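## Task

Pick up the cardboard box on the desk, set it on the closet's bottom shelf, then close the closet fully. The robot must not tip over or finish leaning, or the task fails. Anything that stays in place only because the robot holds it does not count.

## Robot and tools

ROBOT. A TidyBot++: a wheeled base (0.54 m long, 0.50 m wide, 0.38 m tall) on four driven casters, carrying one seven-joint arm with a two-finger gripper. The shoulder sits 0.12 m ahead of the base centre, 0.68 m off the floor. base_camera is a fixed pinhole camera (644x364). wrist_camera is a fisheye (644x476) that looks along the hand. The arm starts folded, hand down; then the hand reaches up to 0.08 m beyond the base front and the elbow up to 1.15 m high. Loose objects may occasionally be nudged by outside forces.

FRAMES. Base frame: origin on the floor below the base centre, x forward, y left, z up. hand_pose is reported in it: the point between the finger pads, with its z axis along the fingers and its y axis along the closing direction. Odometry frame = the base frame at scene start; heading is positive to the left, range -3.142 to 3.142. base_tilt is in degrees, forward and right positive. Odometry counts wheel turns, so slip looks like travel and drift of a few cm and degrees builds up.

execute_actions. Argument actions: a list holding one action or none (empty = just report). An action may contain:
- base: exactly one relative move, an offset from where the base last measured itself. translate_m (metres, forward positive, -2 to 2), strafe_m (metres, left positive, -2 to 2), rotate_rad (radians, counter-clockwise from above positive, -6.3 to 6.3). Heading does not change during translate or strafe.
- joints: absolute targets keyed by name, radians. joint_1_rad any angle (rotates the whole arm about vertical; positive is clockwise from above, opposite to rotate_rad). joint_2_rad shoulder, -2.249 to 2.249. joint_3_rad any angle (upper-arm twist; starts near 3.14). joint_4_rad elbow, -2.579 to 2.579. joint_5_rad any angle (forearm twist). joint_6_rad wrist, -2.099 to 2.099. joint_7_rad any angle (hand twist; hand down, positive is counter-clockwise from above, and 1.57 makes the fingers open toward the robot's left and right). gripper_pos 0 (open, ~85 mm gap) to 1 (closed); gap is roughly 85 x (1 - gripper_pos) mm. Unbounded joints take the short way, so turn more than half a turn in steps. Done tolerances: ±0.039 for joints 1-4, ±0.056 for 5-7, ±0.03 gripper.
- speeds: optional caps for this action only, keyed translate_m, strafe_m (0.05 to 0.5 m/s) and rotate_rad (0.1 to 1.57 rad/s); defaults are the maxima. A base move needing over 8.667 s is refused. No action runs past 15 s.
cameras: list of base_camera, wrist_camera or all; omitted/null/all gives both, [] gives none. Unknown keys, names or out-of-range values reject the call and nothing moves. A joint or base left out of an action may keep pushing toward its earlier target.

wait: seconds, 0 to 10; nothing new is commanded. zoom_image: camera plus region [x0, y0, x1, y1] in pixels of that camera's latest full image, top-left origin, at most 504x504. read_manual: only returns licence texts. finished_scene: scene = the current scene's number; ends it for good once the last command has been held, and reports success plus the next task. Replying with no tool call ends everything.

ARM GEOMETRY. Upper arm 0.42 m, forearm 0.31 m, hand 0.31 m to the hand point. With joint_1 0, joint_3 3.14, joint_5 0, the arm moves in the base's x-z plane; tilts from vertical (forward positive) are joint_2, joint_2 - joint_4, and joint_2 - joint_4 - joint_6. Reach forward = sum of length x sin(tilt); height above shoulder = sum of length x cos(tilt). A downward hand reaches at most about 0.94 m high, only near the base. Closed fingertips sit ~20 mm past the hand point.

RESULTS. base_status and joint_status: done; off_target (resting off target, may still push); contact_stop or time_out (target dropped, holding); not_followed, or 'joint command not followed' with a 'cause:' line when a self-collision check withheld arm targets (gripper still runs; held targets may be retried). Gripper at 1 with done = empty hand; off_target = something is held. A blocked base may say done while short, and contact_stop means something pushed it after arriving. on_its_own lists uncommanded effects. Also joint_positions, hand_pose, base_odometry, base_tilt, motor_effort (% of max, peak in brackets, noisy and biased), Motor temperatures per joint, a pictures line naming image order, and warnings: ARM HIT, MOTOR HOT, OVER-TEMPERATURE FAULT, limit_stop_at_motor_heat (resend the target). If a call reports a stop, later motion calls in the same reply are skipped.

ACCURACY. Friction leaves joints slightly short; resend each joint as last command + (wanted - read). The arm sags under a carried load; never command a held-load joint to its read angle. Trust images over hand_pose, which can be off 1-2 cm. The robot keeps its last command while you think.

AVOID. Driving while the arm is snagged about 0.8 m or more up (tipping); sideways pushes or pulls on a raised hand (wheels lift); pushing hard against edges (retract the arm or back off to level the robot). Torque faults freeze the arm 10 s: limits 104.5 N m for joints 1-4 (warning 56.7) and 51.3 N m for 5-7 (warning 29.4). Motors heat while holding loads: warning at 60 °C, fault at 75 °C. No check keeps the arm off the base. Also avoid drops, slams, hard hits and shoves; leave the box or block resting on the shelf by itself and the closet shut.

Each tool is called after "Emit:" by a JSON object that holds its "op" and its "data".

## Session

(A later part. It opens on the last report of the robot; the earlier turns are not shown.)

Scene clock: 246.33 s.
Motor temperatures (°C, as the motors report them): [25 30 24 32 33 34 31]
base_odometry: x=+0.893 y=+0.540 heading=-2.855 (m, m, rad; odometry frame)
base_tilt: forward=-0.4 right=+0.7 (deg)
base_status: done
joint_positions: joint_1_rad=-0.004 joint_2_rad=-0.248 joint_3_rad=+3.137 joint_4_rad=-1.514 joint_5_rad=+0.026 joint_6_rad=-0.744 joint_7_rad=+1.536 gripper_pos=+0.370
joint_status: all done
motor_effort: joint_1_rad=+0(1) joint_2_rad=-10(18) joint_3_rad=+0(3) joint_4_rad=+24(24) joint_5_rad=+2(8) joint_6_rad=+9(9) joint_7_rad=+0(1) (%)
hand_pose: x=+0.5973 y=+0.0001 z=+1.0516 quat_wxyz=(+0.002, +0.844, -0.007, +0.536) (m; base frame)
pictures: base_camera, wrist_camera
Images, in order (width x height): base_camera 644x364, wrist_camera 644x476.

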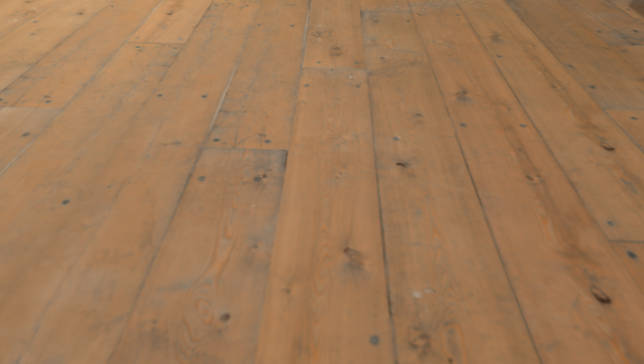

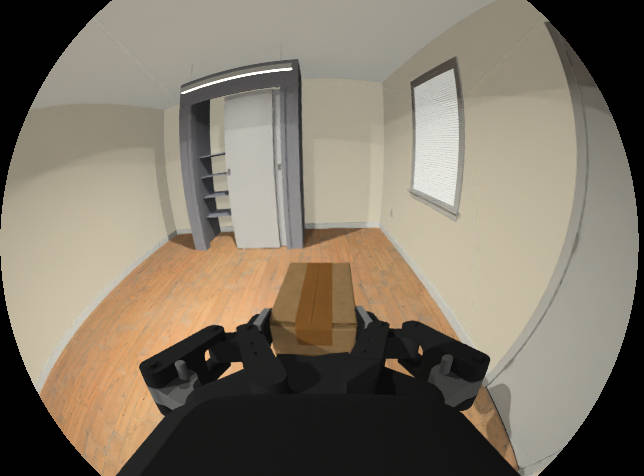

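Emit:
{"op": "execute_actions", "data": {"actions": [{"base": {"translate_m": 1.85}, "joints": {"joint_2_rad": 1.15, "joint_4_rad": -1.369, "joint_6_rad": 0.548}}], "cameras": []}}

Emit:
{"op": "execute_actions", "data": {"actions": [{"base": {"strafe_m": 1.19}}]}}

Scene clock: 254.00 s.
Motor temperatures (°C, as the motors report them): [25 30 24 32 33 34 31]
base_odometry: x=-0.883 y=+0.019 heading=-2.855 (m, m, rad; odometry frame)
base_tilt: forward=-0.4 right=+0.7 (deg)
base_status: done
joint_positions: joint_1_rad=-0.004 joint_2_rad=+1.144 joint_3_rad=+3.137 joint_4_rad=-1.390 joint_5_rad=+0.026 joint_6_rad=+0.520 joint_7_rad=+1.536 gripper_pos=+0.370
joint_status: all done
motor_effort: joint_1_rad=+0(1) joint_2_rad=-46(47) joint_3_rad=-1(1) joint_4_rad=+17(25) joint_5_rad=+1(2) joint_6_rad=+9(9) joint_7_rad=+0(1) (%)
hand_pose: x=+0.9625 y=+0.0113 z=+0.4644 quat_wxyz=(-0.012, +0.845, +0.000, +0.534) (m; base frame)
pictures: none
No camera images: the call's "cameras" was empty. Leave "cameras" out to get every camera's image.

Scene clock: 257.97 s.
Motor temperatures (°C, as the motors report them): [25 30 24 32 33 34 31]
base_odometry: x=-0.546 y=-1.123 heading=-2.855 (m, m, rad; odometry frame)
base_tilt: forward=-0.4 right=+0.7 (deg)
base_status: done
joint_positions: joint_1_rad=-0.006 joint_2_rad=+1.148 joint_3_rad=+3.135 joint_4_rad=-1.389 joint_5_rad=-0.019 joint_6_rad=+0.522 joint_7_rad=+1.536 gripper_pos=+0.371
joint_status: not commanded
motor_effort: joint_1_rad=+0(45) joint_2_rad=-45(50) joint_3_rad=-1(43) joint_4_rad=+17(31) joint_5_rad=+1(41) joint_6_rad=+9(14) joint_7_rad=+0(5) (%)
hand_pose: x=+0.9623 y=+0.0067 z=+0.4620 quat_wxyz=(-0.014, +0.845, -0.022, +0.534) (m; base frame)
pictures: base_camera, wrist_camera
Images, in order (width x height): base_camera 644x364, wrist_camera 644x476.

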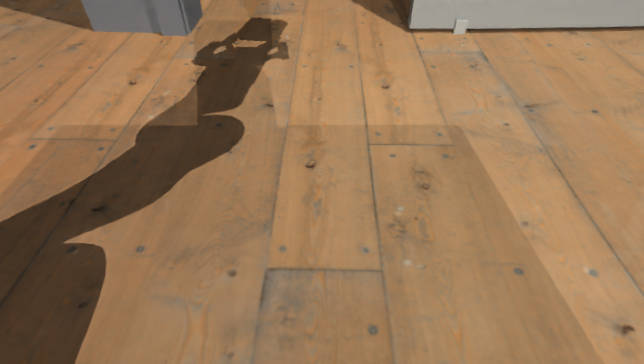

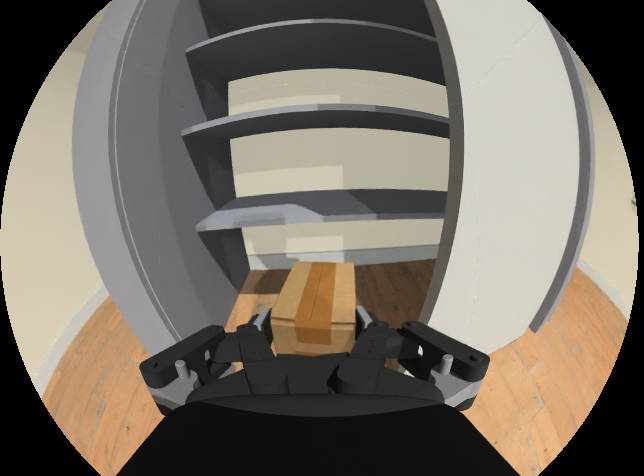

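Emit:
{"op": "execute_actions", "data": {"actions": [{"base": {"translate_m": 0.5}, "speeds": {"translate_m": 0.2}, "joints": {"joint_2_rad": 1.1}}]}}

Scene clock: 268.17 s.
Motor temperatures (°C, as the motors report them): [25 31 24 32 33 34 31]
base_odometry: x=-1.026 y=-1.264 heading=-2.855 (m, m, rad; odometry frame)
base_tilt: forward=-0.4 right=+0.7 (deg)
base_status: done
joint_positions: joint_1_rad=-0.006 joint_2_rad=+1.121 joint_3_rad=+3.135 joint_4_rad=-1.386 joint_5_rad=-0.019 joint_6_rad=+0.522 joint_7_rad=+1.536 gripper_pos=+0.371
joint_status: all done
motor_effort: joint_1_rad=-1(2) joint_2_rad=-46(48) joint_3_rad=-1(1) joint_4_rad=+18(19) joint_5_rad=+2(1) joint_6_rad=+9(9) joint_7_rad=+0(0) (%)
hand_pose: x=+0.9691 y=+0.0067 z=+0.4864 quat_wxyz=(-0.015, +0.837, -0.022, +0.546) (m; base frame)
pictures: base_camera, wrist_camera
Images, in order (width x height): base_camera 644x364, wrist_camera 644x476.

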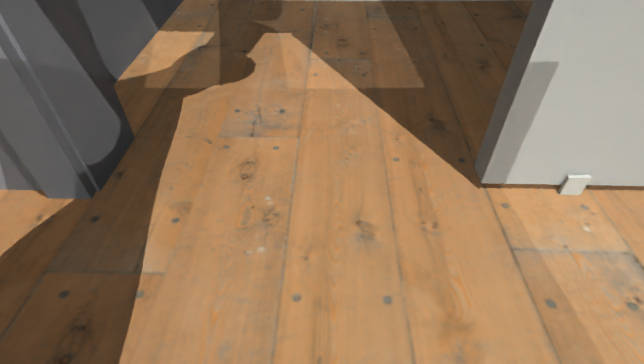

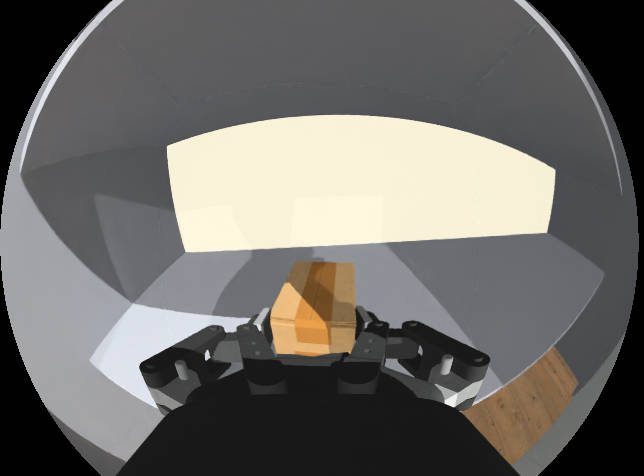

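Emit:
{"op": "execute_actions", "data": {"actions": [{"base": {"translate_m": 0.07}, "speeds": {"translate_m": 0.1}}], "cameras": []}}

Emit:
{"op": "execute_actions", "data": {"actions": [{"joints": {"joint_2_rad": 1.19, "joint_6_rad": 0.6}}], "cameras": ["wrist_camera"]}}

Scene clock: 272.90 s.
Motor temperatures (°C, as the motors report them): [25 31 24 32 33 34 31]
base_odometry: x=-1.093 y=-1.284 heading=-2.855 (m, m, rad; odometry frame)
base_tilt: forward=-0.4 right=+0.7 (deg)
base_status: done
joint_positions: joint_1_rad=-0.006 joint_2_rad=+1.121 joint_3_rad=+3.135 joint_4_rad=-1.386 joint_5_rad=-0.019 joint_6_rad=+0.522 joint_7_rad=+1.536 gripper_pos=+0.371
joint_status: not commanded
motor_effort: joint_1_rad=+0(2) joint_2_rad=-46(46) joint_3_rad=-1(2) joint_4_rad=+18(19) joint_5_rad=+0(1) joint_6_rad=+9(9) joint_7_rad=+1(0) (%)
hand_pose: x=+0.9693 y=+0.0067 z=+0.4865 quat_wxyz=(-0.015, +0.837, -0.022, +0.546) (m; base frame)
pictures: none
No camera images: the call's "cameras" was empty. Leave "cameras" out to get every camera's image.

Scene clock: 273.93 s.
Motor temperatures (°C, as the motors report them): [25 31 24 32 33 34 31]
base_odometry: x=-1.093 y=-1.284 heading=-2.855 (m, m, rad; odometry frame)
base_tilt: forward=-0.4 right=+0.7 (deg)
base_status: not commanded
joint_positions: joint_1_rad=-0.006 joint_2_rad=+1.187 joint_3_rad=+3.135 joint_4_rad=-1.386 joint_5_rad=-0.019 joint_6_rad=+0.576 joint_7_rad=+1.536 gripper_pos=+0.371
joint_status: all done
motor_effort: joint_1_rad=-1(0) joint_2_rad=-45(47) joint_3_rad=-1(1) joint_4_rad=+16(17) joint_5_rad=+1(2) joint_6_rad=+9(10) joint_7_rad=+0(0) (%)
hand_pose: x=+0.9618 y=+0.0063 z=+0.4457 quat_wxyz=(-0.014, +0.840, -0.022, +0.541) (m; base frame)
pictures: wrist_camera
Images, in order (width x height): wrist_camera 644x476.

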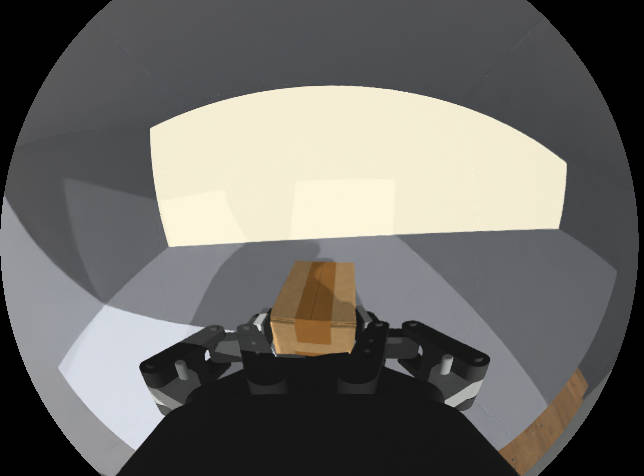

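Emit:
{"op": "execute_actions", "data": {"actions": [{"joints": {"joint_2_rad": 1.225, "joint_6_rad": 0.635}}], "cameras": ["wrist_camera"]}}

Scene clock: 276.07 s.
Motor temperatures (°C, as the motors report them): [25 31 24 32 33 34 31]
base_odometry: x=-1.093 y=-1.284 heading=-2.855 (m, m, rad; odometry frame)
base_tilt: forward=-0.4 right=+0.7 (deg)
base_status: not commanded
joint_positions: joint_1_rad=-0.006 joint_2_rad=+1.203 joint_3_rad=+3.135 joint_4_rad=-1.386 joint_5_rad=-0.019 joint_6_rad=+0.614 joint_7_rad=+1.536 gripper_pos=+0.371
joint_status: all done
motor_effort: joint_1_rad=+0(0) joint_2_rad=-44(45) joint_3_rad=-1(1) joint_4_rad=+16(17) joint_5_rad=+2(2) joint_6_rad=+8(9) joint_7_rad=+0(0) (%)
hand_pose: x=+0.9629 y=+0.0061 z=+0.4433 quat_wxyz=(-0.014, +0.834, -0.022, +0.551) (m; base frame)
pictures: wrist_camera
Images, in order (width x height): wrist_camera 644x476.

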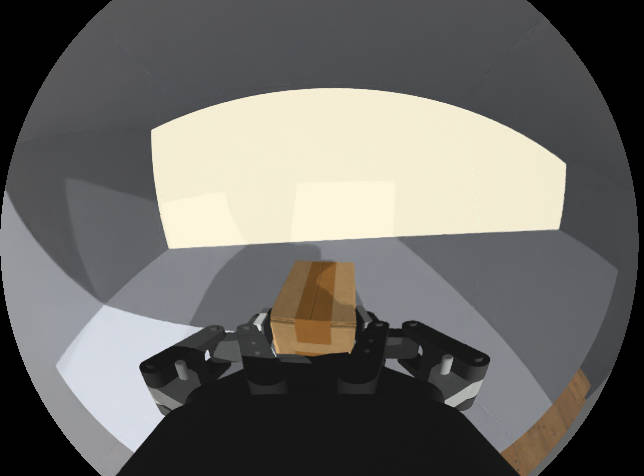

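Emit:
{"op": "execute_actions", "data": {"actions": [{"joints": {"joint_2_rad": 1.26}}], "cameras": []}}

Scene clock: 278.03 s.
Motor temperatures (°C, as the motors report them): [25 31 24 32 33 34 31]
base_odometry: x=-1.093 y=-1.284 heading=-2.855 (m, m, rad; odometry frame)
base_tilt: forward=-0.4 right=+0.7 (deg)
base_status: not commanded
joint_positions: joint_1_rad=-0.006 joint_2_rad=+1.212 joint_3_rad=+3.135 joint_4_rad=-1.380 joint_5_rad=-0.019 joint_6_rad=+0.627 joint_7_rad=+1.536 gripper_pos=+0.371
joint_status: joint_2_rad off_target (ended at +1.212, target +1.260)
motor_effort: joint_1_rad=-1(0) joint_2_rad=-39(43) joint_3_rad=-1(1) joint_4_rad=+13(15) joint_5_rad=+1(2) joint_6_rad=+6(8) joint_7_rad=+0(0) (%)
hand_pose: x=+0.9648 y=+0.0060 z=+0.4425 quat_wxyz=(-0.014, +0.831, -0.022, +0.555) (m; base frame)
pictures: none
No camera images: the call's "cameras" was empty. Leave "cameras" out to get every camera's image.

Contact with the shelf. Release.

Emit:
{"op": "execute_actions", "data": {"actions": [{"joints": {"joint_2_rad": 1.2, "gripper_pos": 0.0}}], "cameras": []}}

Emit:
{"op": "execute_actions", "data": {"actions": [{"base": {"translate_m": -0.45}, "speeds": {"translate_m": 0.25}}]}}

Scene clock: 281.10 s.
Motor temperatures (°C, as the motors report them): [25 31 24 32 33 34 31]
base_odometry: x=-1.093 y=-1.284 heading=-2.855 (m, m, rad; odometry frame)
base_tilt: forward=-0.4 right=+0.7 (deg)
base_status: not commanded
joint_positions: joint_1_rad=-0.006 joint_2_rad=+1.211 joint_3_rad=+3.135 joint_4_rad=-1.380 joint_5_rad=-0.019 joint_6_rad=+0.627 joint_7_rad=+1.536 gripper_pos=+0.000
joint_status: all done
motor_effort: joint_1_rad=-1(1) joint_2_rad=-43(45) joint_3_rad=-1(1) joint_4_rad=+16(16) joint_5_rad=+1(0) joint_6_rad=+8(9) joint_7_rad=+0(1) (%)
hand_pose: x=+0.9649 y=+0.0060 z=+0.4429 quat_wxyz=(-0.014, +0.831, -0.022, +0.555) (m; base frame)
pictures: none
No camera images: the call's "cameras" was empty. Leave "cameras" out to get every camera's image.

Scene clock: 283.77 s.
Motor temperatures (°C, as the motors report them): [25 31 24 32 33 34 31]
base_odometry: x=-0.662 y=-1.157 heading=-2.854 (m, m, rad; odometry frame)
base_tilt: forward=-0.4 right=+0.7 (deg)
base_status: done
joint_positions: joint_1_rad=-0.003 joint_2_rad=+1.211 joint_3_rad=+3.135 joint_4_rad=-1.379 joint_5_rad=-0.019 joint_6_rad=+0.627 joint_7_rad=+1.536 gripper_pos=+0.000
joint_status: not commanded
motor_effort: joint_1_rad=+0(3) joint_2_rad=-43(46) joint_3_rad=-1(2) joint_4_rad=+15(17) joint_5_rad=+1(1) joint_6_rad=+8(9) joint_7_rad=+0(0) (%)
hand_pose: x=+0.9651 y=+0.0041 z=+0.4432 quat_wxyz=(-0.013, +0.831, -0.023, +0.555) (m; base frame)
pictures: base_camera, wrist_camera
Images, in order (width x height): base_camera 644x364, wrist_camera 644x476.

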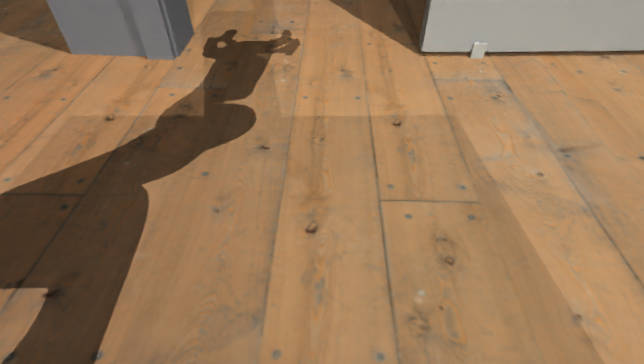

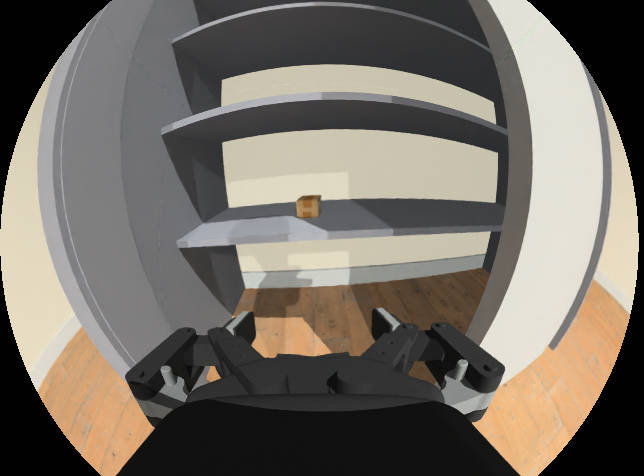

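Emit:
{"op": "execute_actions", "data": {"actions": [{"joints": {"joint_1_rad": 0.0, "joint_2_rad": -0.2, "joint_3_rad": 3.14, "joint_4_rad": -2.004, "joint_5_rad": 0.0, "joint_6_rad": 0.233, "joint_7_rad": 0.0, "gripper_pos": 1.0}}], "cameras": []}}

Emit:
{"op": "execute_actions", "data": {"actions": [{"base": {"strafe_m": -0.268}}], "cameras": []}}

Emit:
{"op": "execute_actions", "data": {"actions": [{"base": {"translate_m": 0.2}, "speeds": {"translate_m": 0.2}}]}}

Scene clock: 292.37 s.
Motor temperatures (°C, as the motors report them): [25 31 24 32 33 34 31]
base_odometry: x=-0.662 y=-1.157 heading=-2.854 (m, m, rad; odometry frame)
base_tilt: forward=-0.4 right=+0.7 (deg)
base_status: not commanded
joint_positions: joint_1_rad=-0.003 joint_2_rad=-0.186 joint_3_rad=+3.135 joint_4_rad=-1.981 joint_5_rad=-0.019 joint_6_rad=+0.258 joint_7_rad=+0.035 gripper_pos=+0.999
joint_status: all done
motor_effort: joint_1_rad=+0(0) joint_2_rad=-13(46) joint_3_rad=+0(1) joint_4_rad=+24(24) joint_5_rad=+1(1) joint_6_rad=+9(9) joint_7_rad=+0(1) (%)
hand_pose: x=+0.6588 y=+0.0055 z=+1.0358 quat_wxyz=(-0.505, +0.497, -0.486, +0.511) (m; base frame)
pictures: none
No camera images: the call's "cameras" was empty. Leave "cameras" out to get every camera's image.

Scene clock: 294.20 s.
Motor temperatures (°C, as the motors report them): [25 31 24 32 33 34 31]
base_odometry: x=-0.737 y=-0.900 heading=-2.855 (m, m, rad; odometry frame)
base_tilt: forward=-0.4 right=+0.7 (deg)
base_status: done
joint_positions: joint_1_rad=-0.001 joint_2_rad=-0.186 joint_3_rad=+3.138 joint_4_rad=-1.982 joint_5_rad=-0.019 joint_6_rad=+0.257 joint_7_rad=+0.035 gripper_pos=+0.999
joint_status: not commanded
motor_effort: joint_1_rad=-1(3) joint_2_rad=-13(13) joint_3_rad=+0(3) joint_4_rad=+24(24) joint_5_rad=+2(1) joint_6_rad=+9(9) joint_7_rad=+1(0) (%)
hand_pose: x=+0.6588 y=+0.0026 z=+1.0349 quat_wxyz=(-0.504, +0.496, -0.488, +0.512) (m; base frame)
pictures: none
No camera images: the call's "cameras" was empty. Leave "cameras" out to get every camera's image.

Scene clock: 295.97 s.
Motor temperatures (°C, as the motors report them): [25 31 24 32 33 34 31]
base_odometry: x=-0.930 y=-0.956 heading=-2.855 (m, m, rad; odometry frame)
base_tilt: forward=-0.4 right=+0.7 (deg)
base_status: done
joint_positions: joint_1_rad=-0.001 joint_2_rad=-0.189 joint_3_rad=+3.138 joint_4_rad=-1.983 joint_5_rad=-0.019 joint_6_rad=+0.255 joint_7_rad=+0.035 gripper_pos=+0.999
joint_status: not commanded
motor_effort: joint_1_rad=+0(0) joint_2_rad=-13(15) joint_3_rad=+0(1) joint_4_rad=+24(25) joint_5_rad=+1(1) joint_6_rad=+8(9) joint_7_rad=+0(0) (%)
hand_pose: x=+0.6577 y=+0.0026 z=+1.0352 quat_wxyz=(-0.504, +0.496, -0.488, +0.512) (m; base frame)
pictures: base_camera, wrist_camera
Images, in order (width x height): base_camera 644x364, wrist_camera 644x476.

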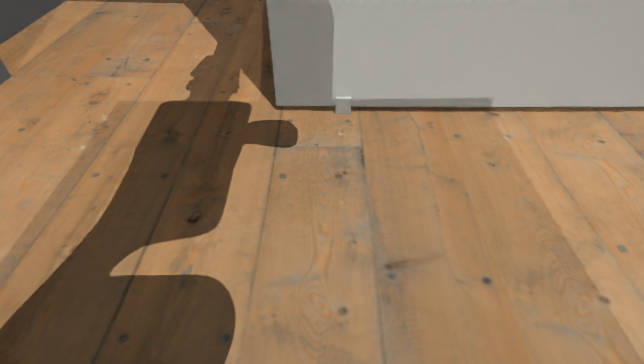

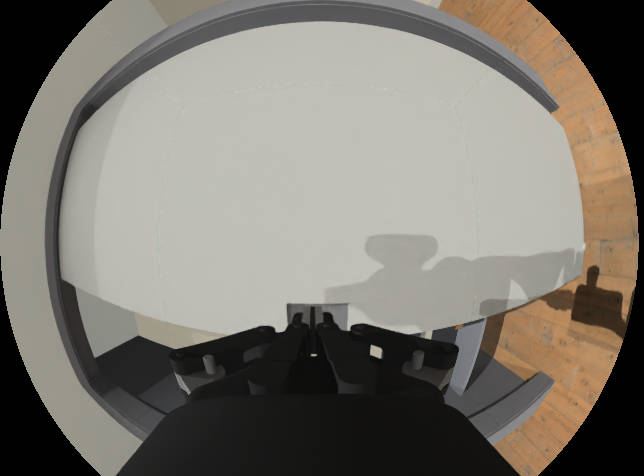

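Emit:
{"op": "execute_actions", "data": {"actions": [{"base": {"strafe_m": 0.037}, "speeds": {"strafe_m": 0.05}}], "cameras": []}}

Emit:
{"op": "execute_actions", "data": {"actions": [{"base": {"translate_m": 0.06}, "speeds": {"translate_m": 0.08}}], "cameras": ["wrist_camera"]}}

Scene clock: 300.93 s.
Motor temperatures (°C, as the motors report them): [25 31 24 32 33 34 31]
base_odometry: x=-0.919 y=-0.992 heading=-2.855 (m, m, rad; odometry frame)
base_tilt: forward=-0.4 right=+0.7 (deg)
base_status: done
joint_positions: joint_1_rad=-0.001 joint_2_rad=-0.189 joint_3_rad=+3.138 joint_4_rad=-1.983 joint_5_rad=-0.019 joint_6_rad=+0.255 joint_7_rad=+0.035 gripper_pos=+0.999
joint_status: not commanded
motor_effort: joint_1_rad=-1(1) joint_2_rad=-13(13) joint_3_rad=+0(2) joint_4_rad=+24(24) joint_5_rad=+1(1) joint_6_rad=+9(9) joint_7_rad=+1(0) (%)
hand_pose: x=+0.6577 y=+0.0026 z=+1.0352 quat_wxyz=(-0.504, +0.496, -0.488, +0.512) (m; base frame)
pictures: none
No camera images: the call's "cameras" was empty. Leave "cameras" out to get every camera's image.

Scene clock: 302.20 s.
Motor temperatures (°C, as the motors report them): [25 31 24 32 33 34 31]
base_odometry: x=-0.977 y=-1.009 heading=-2.855 (m, m, rad; odometry frame)
base_tilt: forward=-0.4 right=+0.7 (deg)
base_status: done
joint_positions: joint_1_rad=-0.001 joint_2_rad=-0.191 joint_3_rad=+3.138 joint_4_rad=-1.984 joint_5_rad=-0.019 joint_6_rad=+0.255 joint_7_rad=+0.035 gripper_pos=+0.999
joint_status: not commanded
motor_effort: joint_1_rad=-1(1) joint_2_rad=-13(16) joint_3_rad=+0(1) joint_4_rad=+24(25) joint_5_rad=+1(1) joint_6_rad=+8(9) joint_7_rad=+1(1) (%)
hand_pose: x=+0.6569 y=+0.0026 z=+1.0357 quat_wxyz=(-0.504, +0.496, -0.488, +0.512) (m; base frame)
pictures: wrist_camera
Images, in order (width x height): wrist_camera 644x476.

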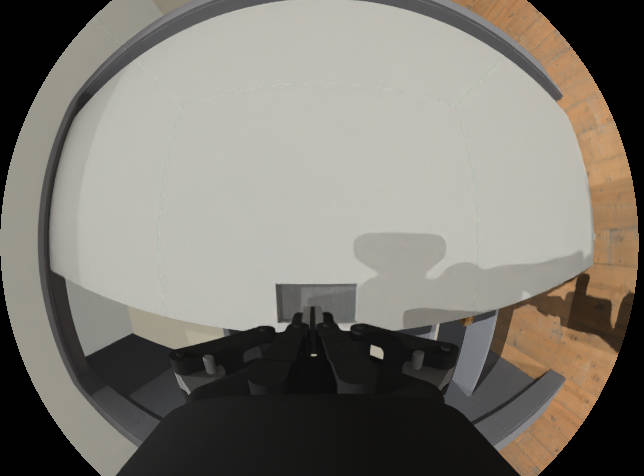

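Emit:
{"op": "execute_actions", "data": {"actions": [{"base": {"translate_m": 0.055}, "speeds": {"translate_m": 0.05}}], "cameras": ["wrist_camera"]}}

Scene clock: 306.40 s.
Motor temperatures (°C, as the motors report them): [25 31 24 32 33 34 31]
base_odometry: x=-1.030 y=-1.025 heading=-2.855 (m, m, rad; odometry frame)
base_tilt: forward=-0.4 right=+0.7 (deg)
base_status: done
joint_positions: joint_1_rad=-0.001 joint_2_rad=-0.199 joint_3_rad=+3.138 joint_4_rad=-1.988 joint_5_rad=-0.019 joint_6_rad=+0.254 joint_7_rad=+0.035 gripper_pos=+0.999
joint_status: not commanded
motor_effort: joint_1_rad=+0(0) joint_2_rad=-12(14) joint_3_rad=+0(0) joint_4_rad=+24(27) joint_5_rad=+2(1) joint_6_rad=+8(9) joint_7_rad=+1(1) (%)
hand_pose: x=+0.6538 y=+0.0026 z=+1.0369 quat_wxyz=(-0.504, +0.495, -0.487, +0.513) (m; base frame)
pictures: wrist_camera
Images, in order (width x height): wrist_camera 644x476.

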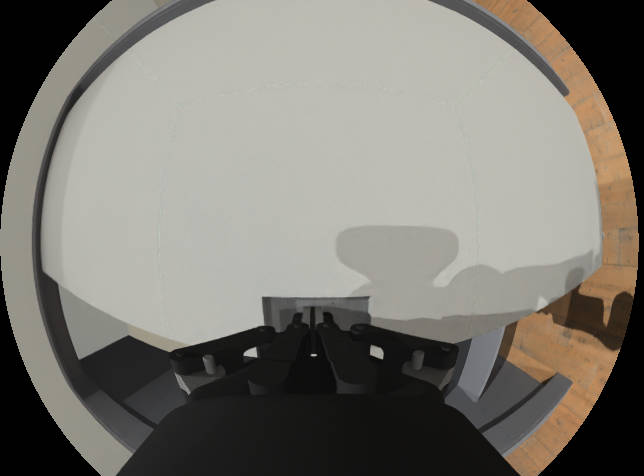

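Emit:
{"op": "execute_actions", "data": {"actions": [{"base": {"strafe_m": 0.42}, "speeds": {"strafe_m": 0.12}}]}}

Scene clock: 314.50 s.
Motor temperatures (°C, as the motors report them): [25 31 24 32 33 34 31]
base_odometry: x=-0.911 y=-1.428 heading=-2.855 (m, m, rad; odometry frame)
base_tilt: forward=-0.4 right=+0.7 (deg)
base_status: done
joint_positions: joint_1_rad=+0.006 joint_2_rad=-0.199 joint_3_rad=+3.152 joint_4_rad=-1.988 joint_5_rad=-0.019 joint_6_rad=+0.254 joint_7_rad=+0.035 gripper_pos=+0.999
joint_status: not commanded
motor_effort: joint_1_rad=+0(7) joint_2_rad=-12(13) joint_3_rad=+0(8) joint_4_rad=+24(25) joint_5_rad=+2(3) joint_6_rad=+8(9) joint_7_rad=+0(0) (%)
hand_pose: x=+0.6539 y=-0.0093 z=+1.0369 quat_wxyz=(-0.500, +0.490, -0.493, +0.517) (m; base frame)
pictures: base_camera, wrist_camera
Images, in order (width x height): base_camera 644x364, wrist_camera 644x476.

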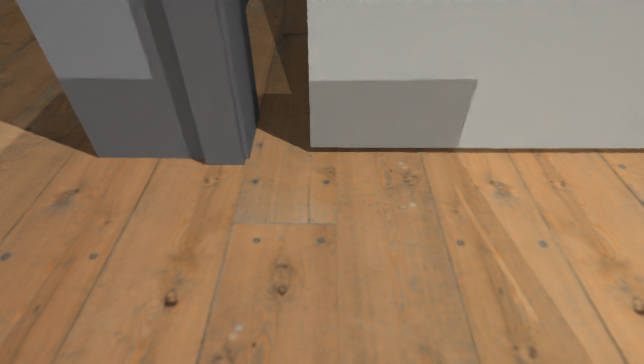

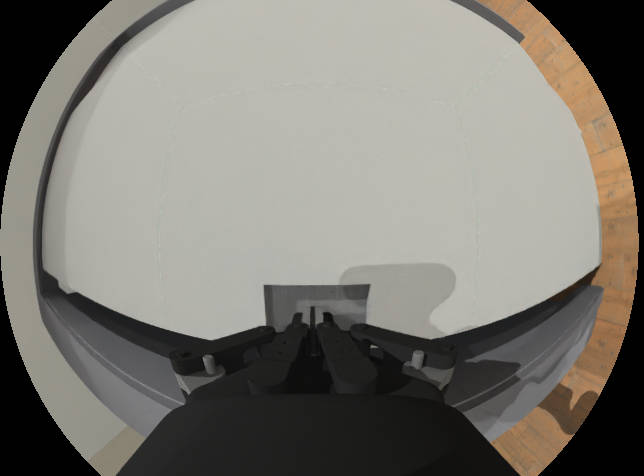

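Emit:
{"op": "execute_actions", "data": {"actions": [{"base": {"strafe_m": 0.095}, "speeds": {"strafe_m": 0.06}}]}}

Scene clock: 318.63 s.
Motor temperatures (°C, as the motors report them): [25 31 24 32 33 34 31]
base_odometry: x=-0.884 y=-1.519 heading=-2.855 (m, m, rad; odometry frame)
base_tilt: forward=-0.4 right=+0.7 (deg)
base_status: done
joint_positions: joint_1_rad=+0.014 joint_2_rad=-0.199 joint_3_rad=+3.157 joint_4_rad=-1.988 joint_5_rad=-0.019 joint_6_rad=+0.254 joint_7_rad=+0.035 gripper_pos=+0.999
joint_status: not commanded
motor_effort: joint_1_rad=-1(6) joint_2_rad=-13(13) joint_3_rad=-2(7) joint_4_rad=+24(24) joint_5_rad=+3(3) joint_6_rad=+9(9) joint_7_rad=+1(1) (%)
hand_pose: x=+0.6538 y=-0.0164 z=+1.0369 quat_wxyz=(-0.497, +0.486, -0.496, +0.520) (m; base frame)
pictures: base_camera, wrist_camera
Images, in order (width x height): base_camera 644x364, wrist_camera 644x476.

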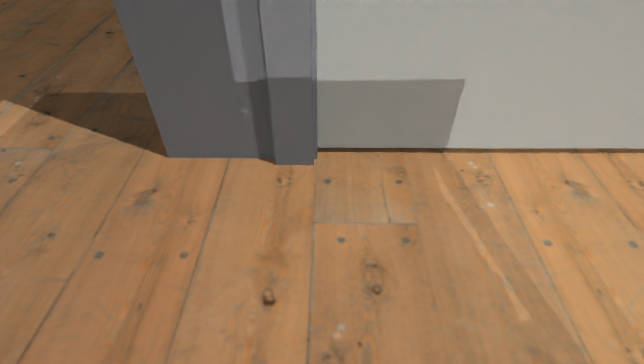

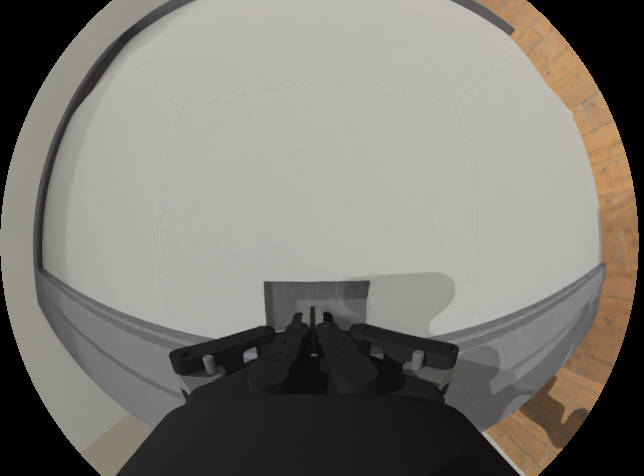

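Emit:
{"op": "execute_actions", "data": {"actions": [{"base": {"strafe_m": 0.025}, "speeds": {"strafe_m": 0.05}}], "cameras": []}}

Scene clock: 321.40 s.
Motor temperatures (°C, as the motors report them): [25 31 24 32 33 34 31]
base_odometry: x=-0.877 y=-1.543 heading=-2.855 (m, m, rad; odometry frame)
base_tilt: forward=-0.4 right=+0.7 (deg)
base_status: done
joint_positions: joint_1_rad=+0.036 joint_2_rad=-0.199 joint_3_rad=+3.177 joint_4_rad=-1.988 joint_5_rad=-0.019 joint_6_rad=+0.254 joint_7_rad=+0.035 gripper_pos=+0.999
joint_status: not commanded
motor_effort: joint_1_rad=-6(10) joint_2_rad=-13(13) joint_3_rad=-7(11) joint_4_rad=+24(24) joint_5_rad=+3(4) joint_6_rad=+9(9) joint_7_rad=+0(0) (%)
hand_pose: x=+0.6528 y=-0.0405 z=+1.0369 quat_wxyz=(-0.487, +0.475, -0.507, +0.530) (m; base frame)
pictures: none
No camera images: the call's "cameras" was empty. Leave "cameras" out to get every camera's image.

Door at its stop. Unload and back off.

Emit:
{"op": "execute_actions", "data": {"actions": [{"base": {"strafe_m": -0.04}, "speeds": {"strafe_m": 0.05}}], "cameras": []}}

Emit:
{"op": "execute_actions", "data": {"actions": [{"base": {"translate_m": -0.4}, "joints": {"joint_7_rad": 1.57}}]}}

Scene clock: 325.43 s.
Motor temperatures (°C, as the motors report them): [25 31 24 32 33 34 31]
base_odometry: x=-0.888 y=-1.504 heading=-2.855 (m, m, rad; odometry frame)
base_tilt: forward=-0.4 right=+0.7 (deg)
base_status: done
joint_positions: joint_1_rad=+0.007 joint_2_rad=-0.199 joint_3_rad=+3.153 joint_4_rad=-1.988 joint_5_rad=-0.019 joint_6_rad=+0.254 joint_7_rad=+0.035 gripper_pos=+0.999
joint_status: not commanded
motor_effort: joint_1_rad=+0(7) joint_2_rad=-12(13) joint_3_rad=+0(8) joint_4_rad=+24(24) joint_5_rad=+1(3) joint_6_rad=+8(9) joint_7_rad=+0(0) (%)
hand_pose: x=+0.6539 y=-0.0111 z=+1.0369 quat_wxyz=(-0.499, +0.489, -0.494, +0.518) (m; base frame)
pictures: none
No camera images: the call's "cameras" was empty. Leave "cameras" out to get every camera's image.

Scene clock: 327.57 s.
Motor temperatures (°C, as the motors report them): [25 31 24 32 33 34 31]
base_odometry: x=-0.504 y=-1.391 heading=-2.855 (m, m, rad; odometry frame)
base_tilt: forward=-0.4 right=+0.7 (deg)
base_status: done
joint_positions: joint_1_rad=+0.007 joint_2_rad=-0.202 joint_3_rad=+3.153 joint_4_rad=-1.989 joint_5_rad=-0.019 joint_6_rad=+0.253 joint_7_rad=+1.556 gripper_pos=+0.999
joint_status: all done
motor_effort: joint_1_rad=+0(1) joint_2_rad=-11(17) joint_3_rad=+0(1) joint_4_rad=+23(25) joint_5_rad=+2(2) joint_6_rad=+9(10) joint_7_rad=-1(1) (%)
hand_pose: x=+0.6526 y=-0.0111 z=+1.0383 quat_wxyz=(-0.004, +0.694, -0.021, +0.720) (m; base frame)
pictures: base_camera, wrist_camera
Images, in order (width x height): base_camera 644x364, wrist_camera 644x476.

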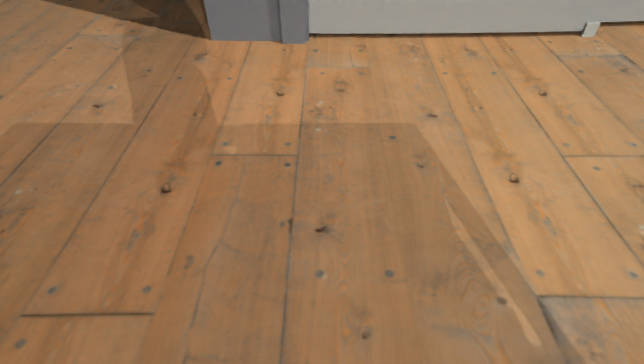

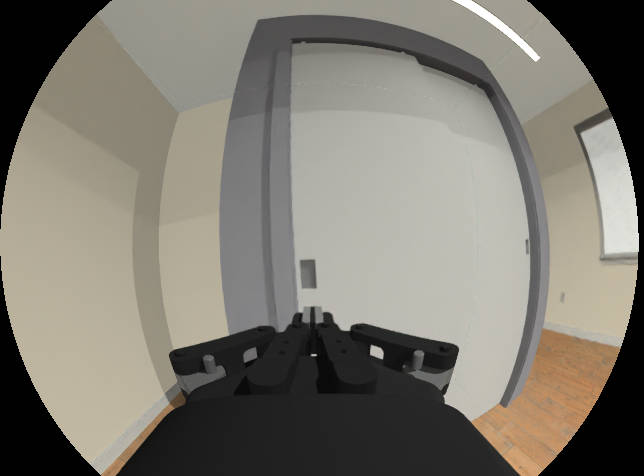

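Both doors look closed.

Emit:
{"op": "finished_scene", "data": {"scene": 1}}

The scene is finished: the task was done.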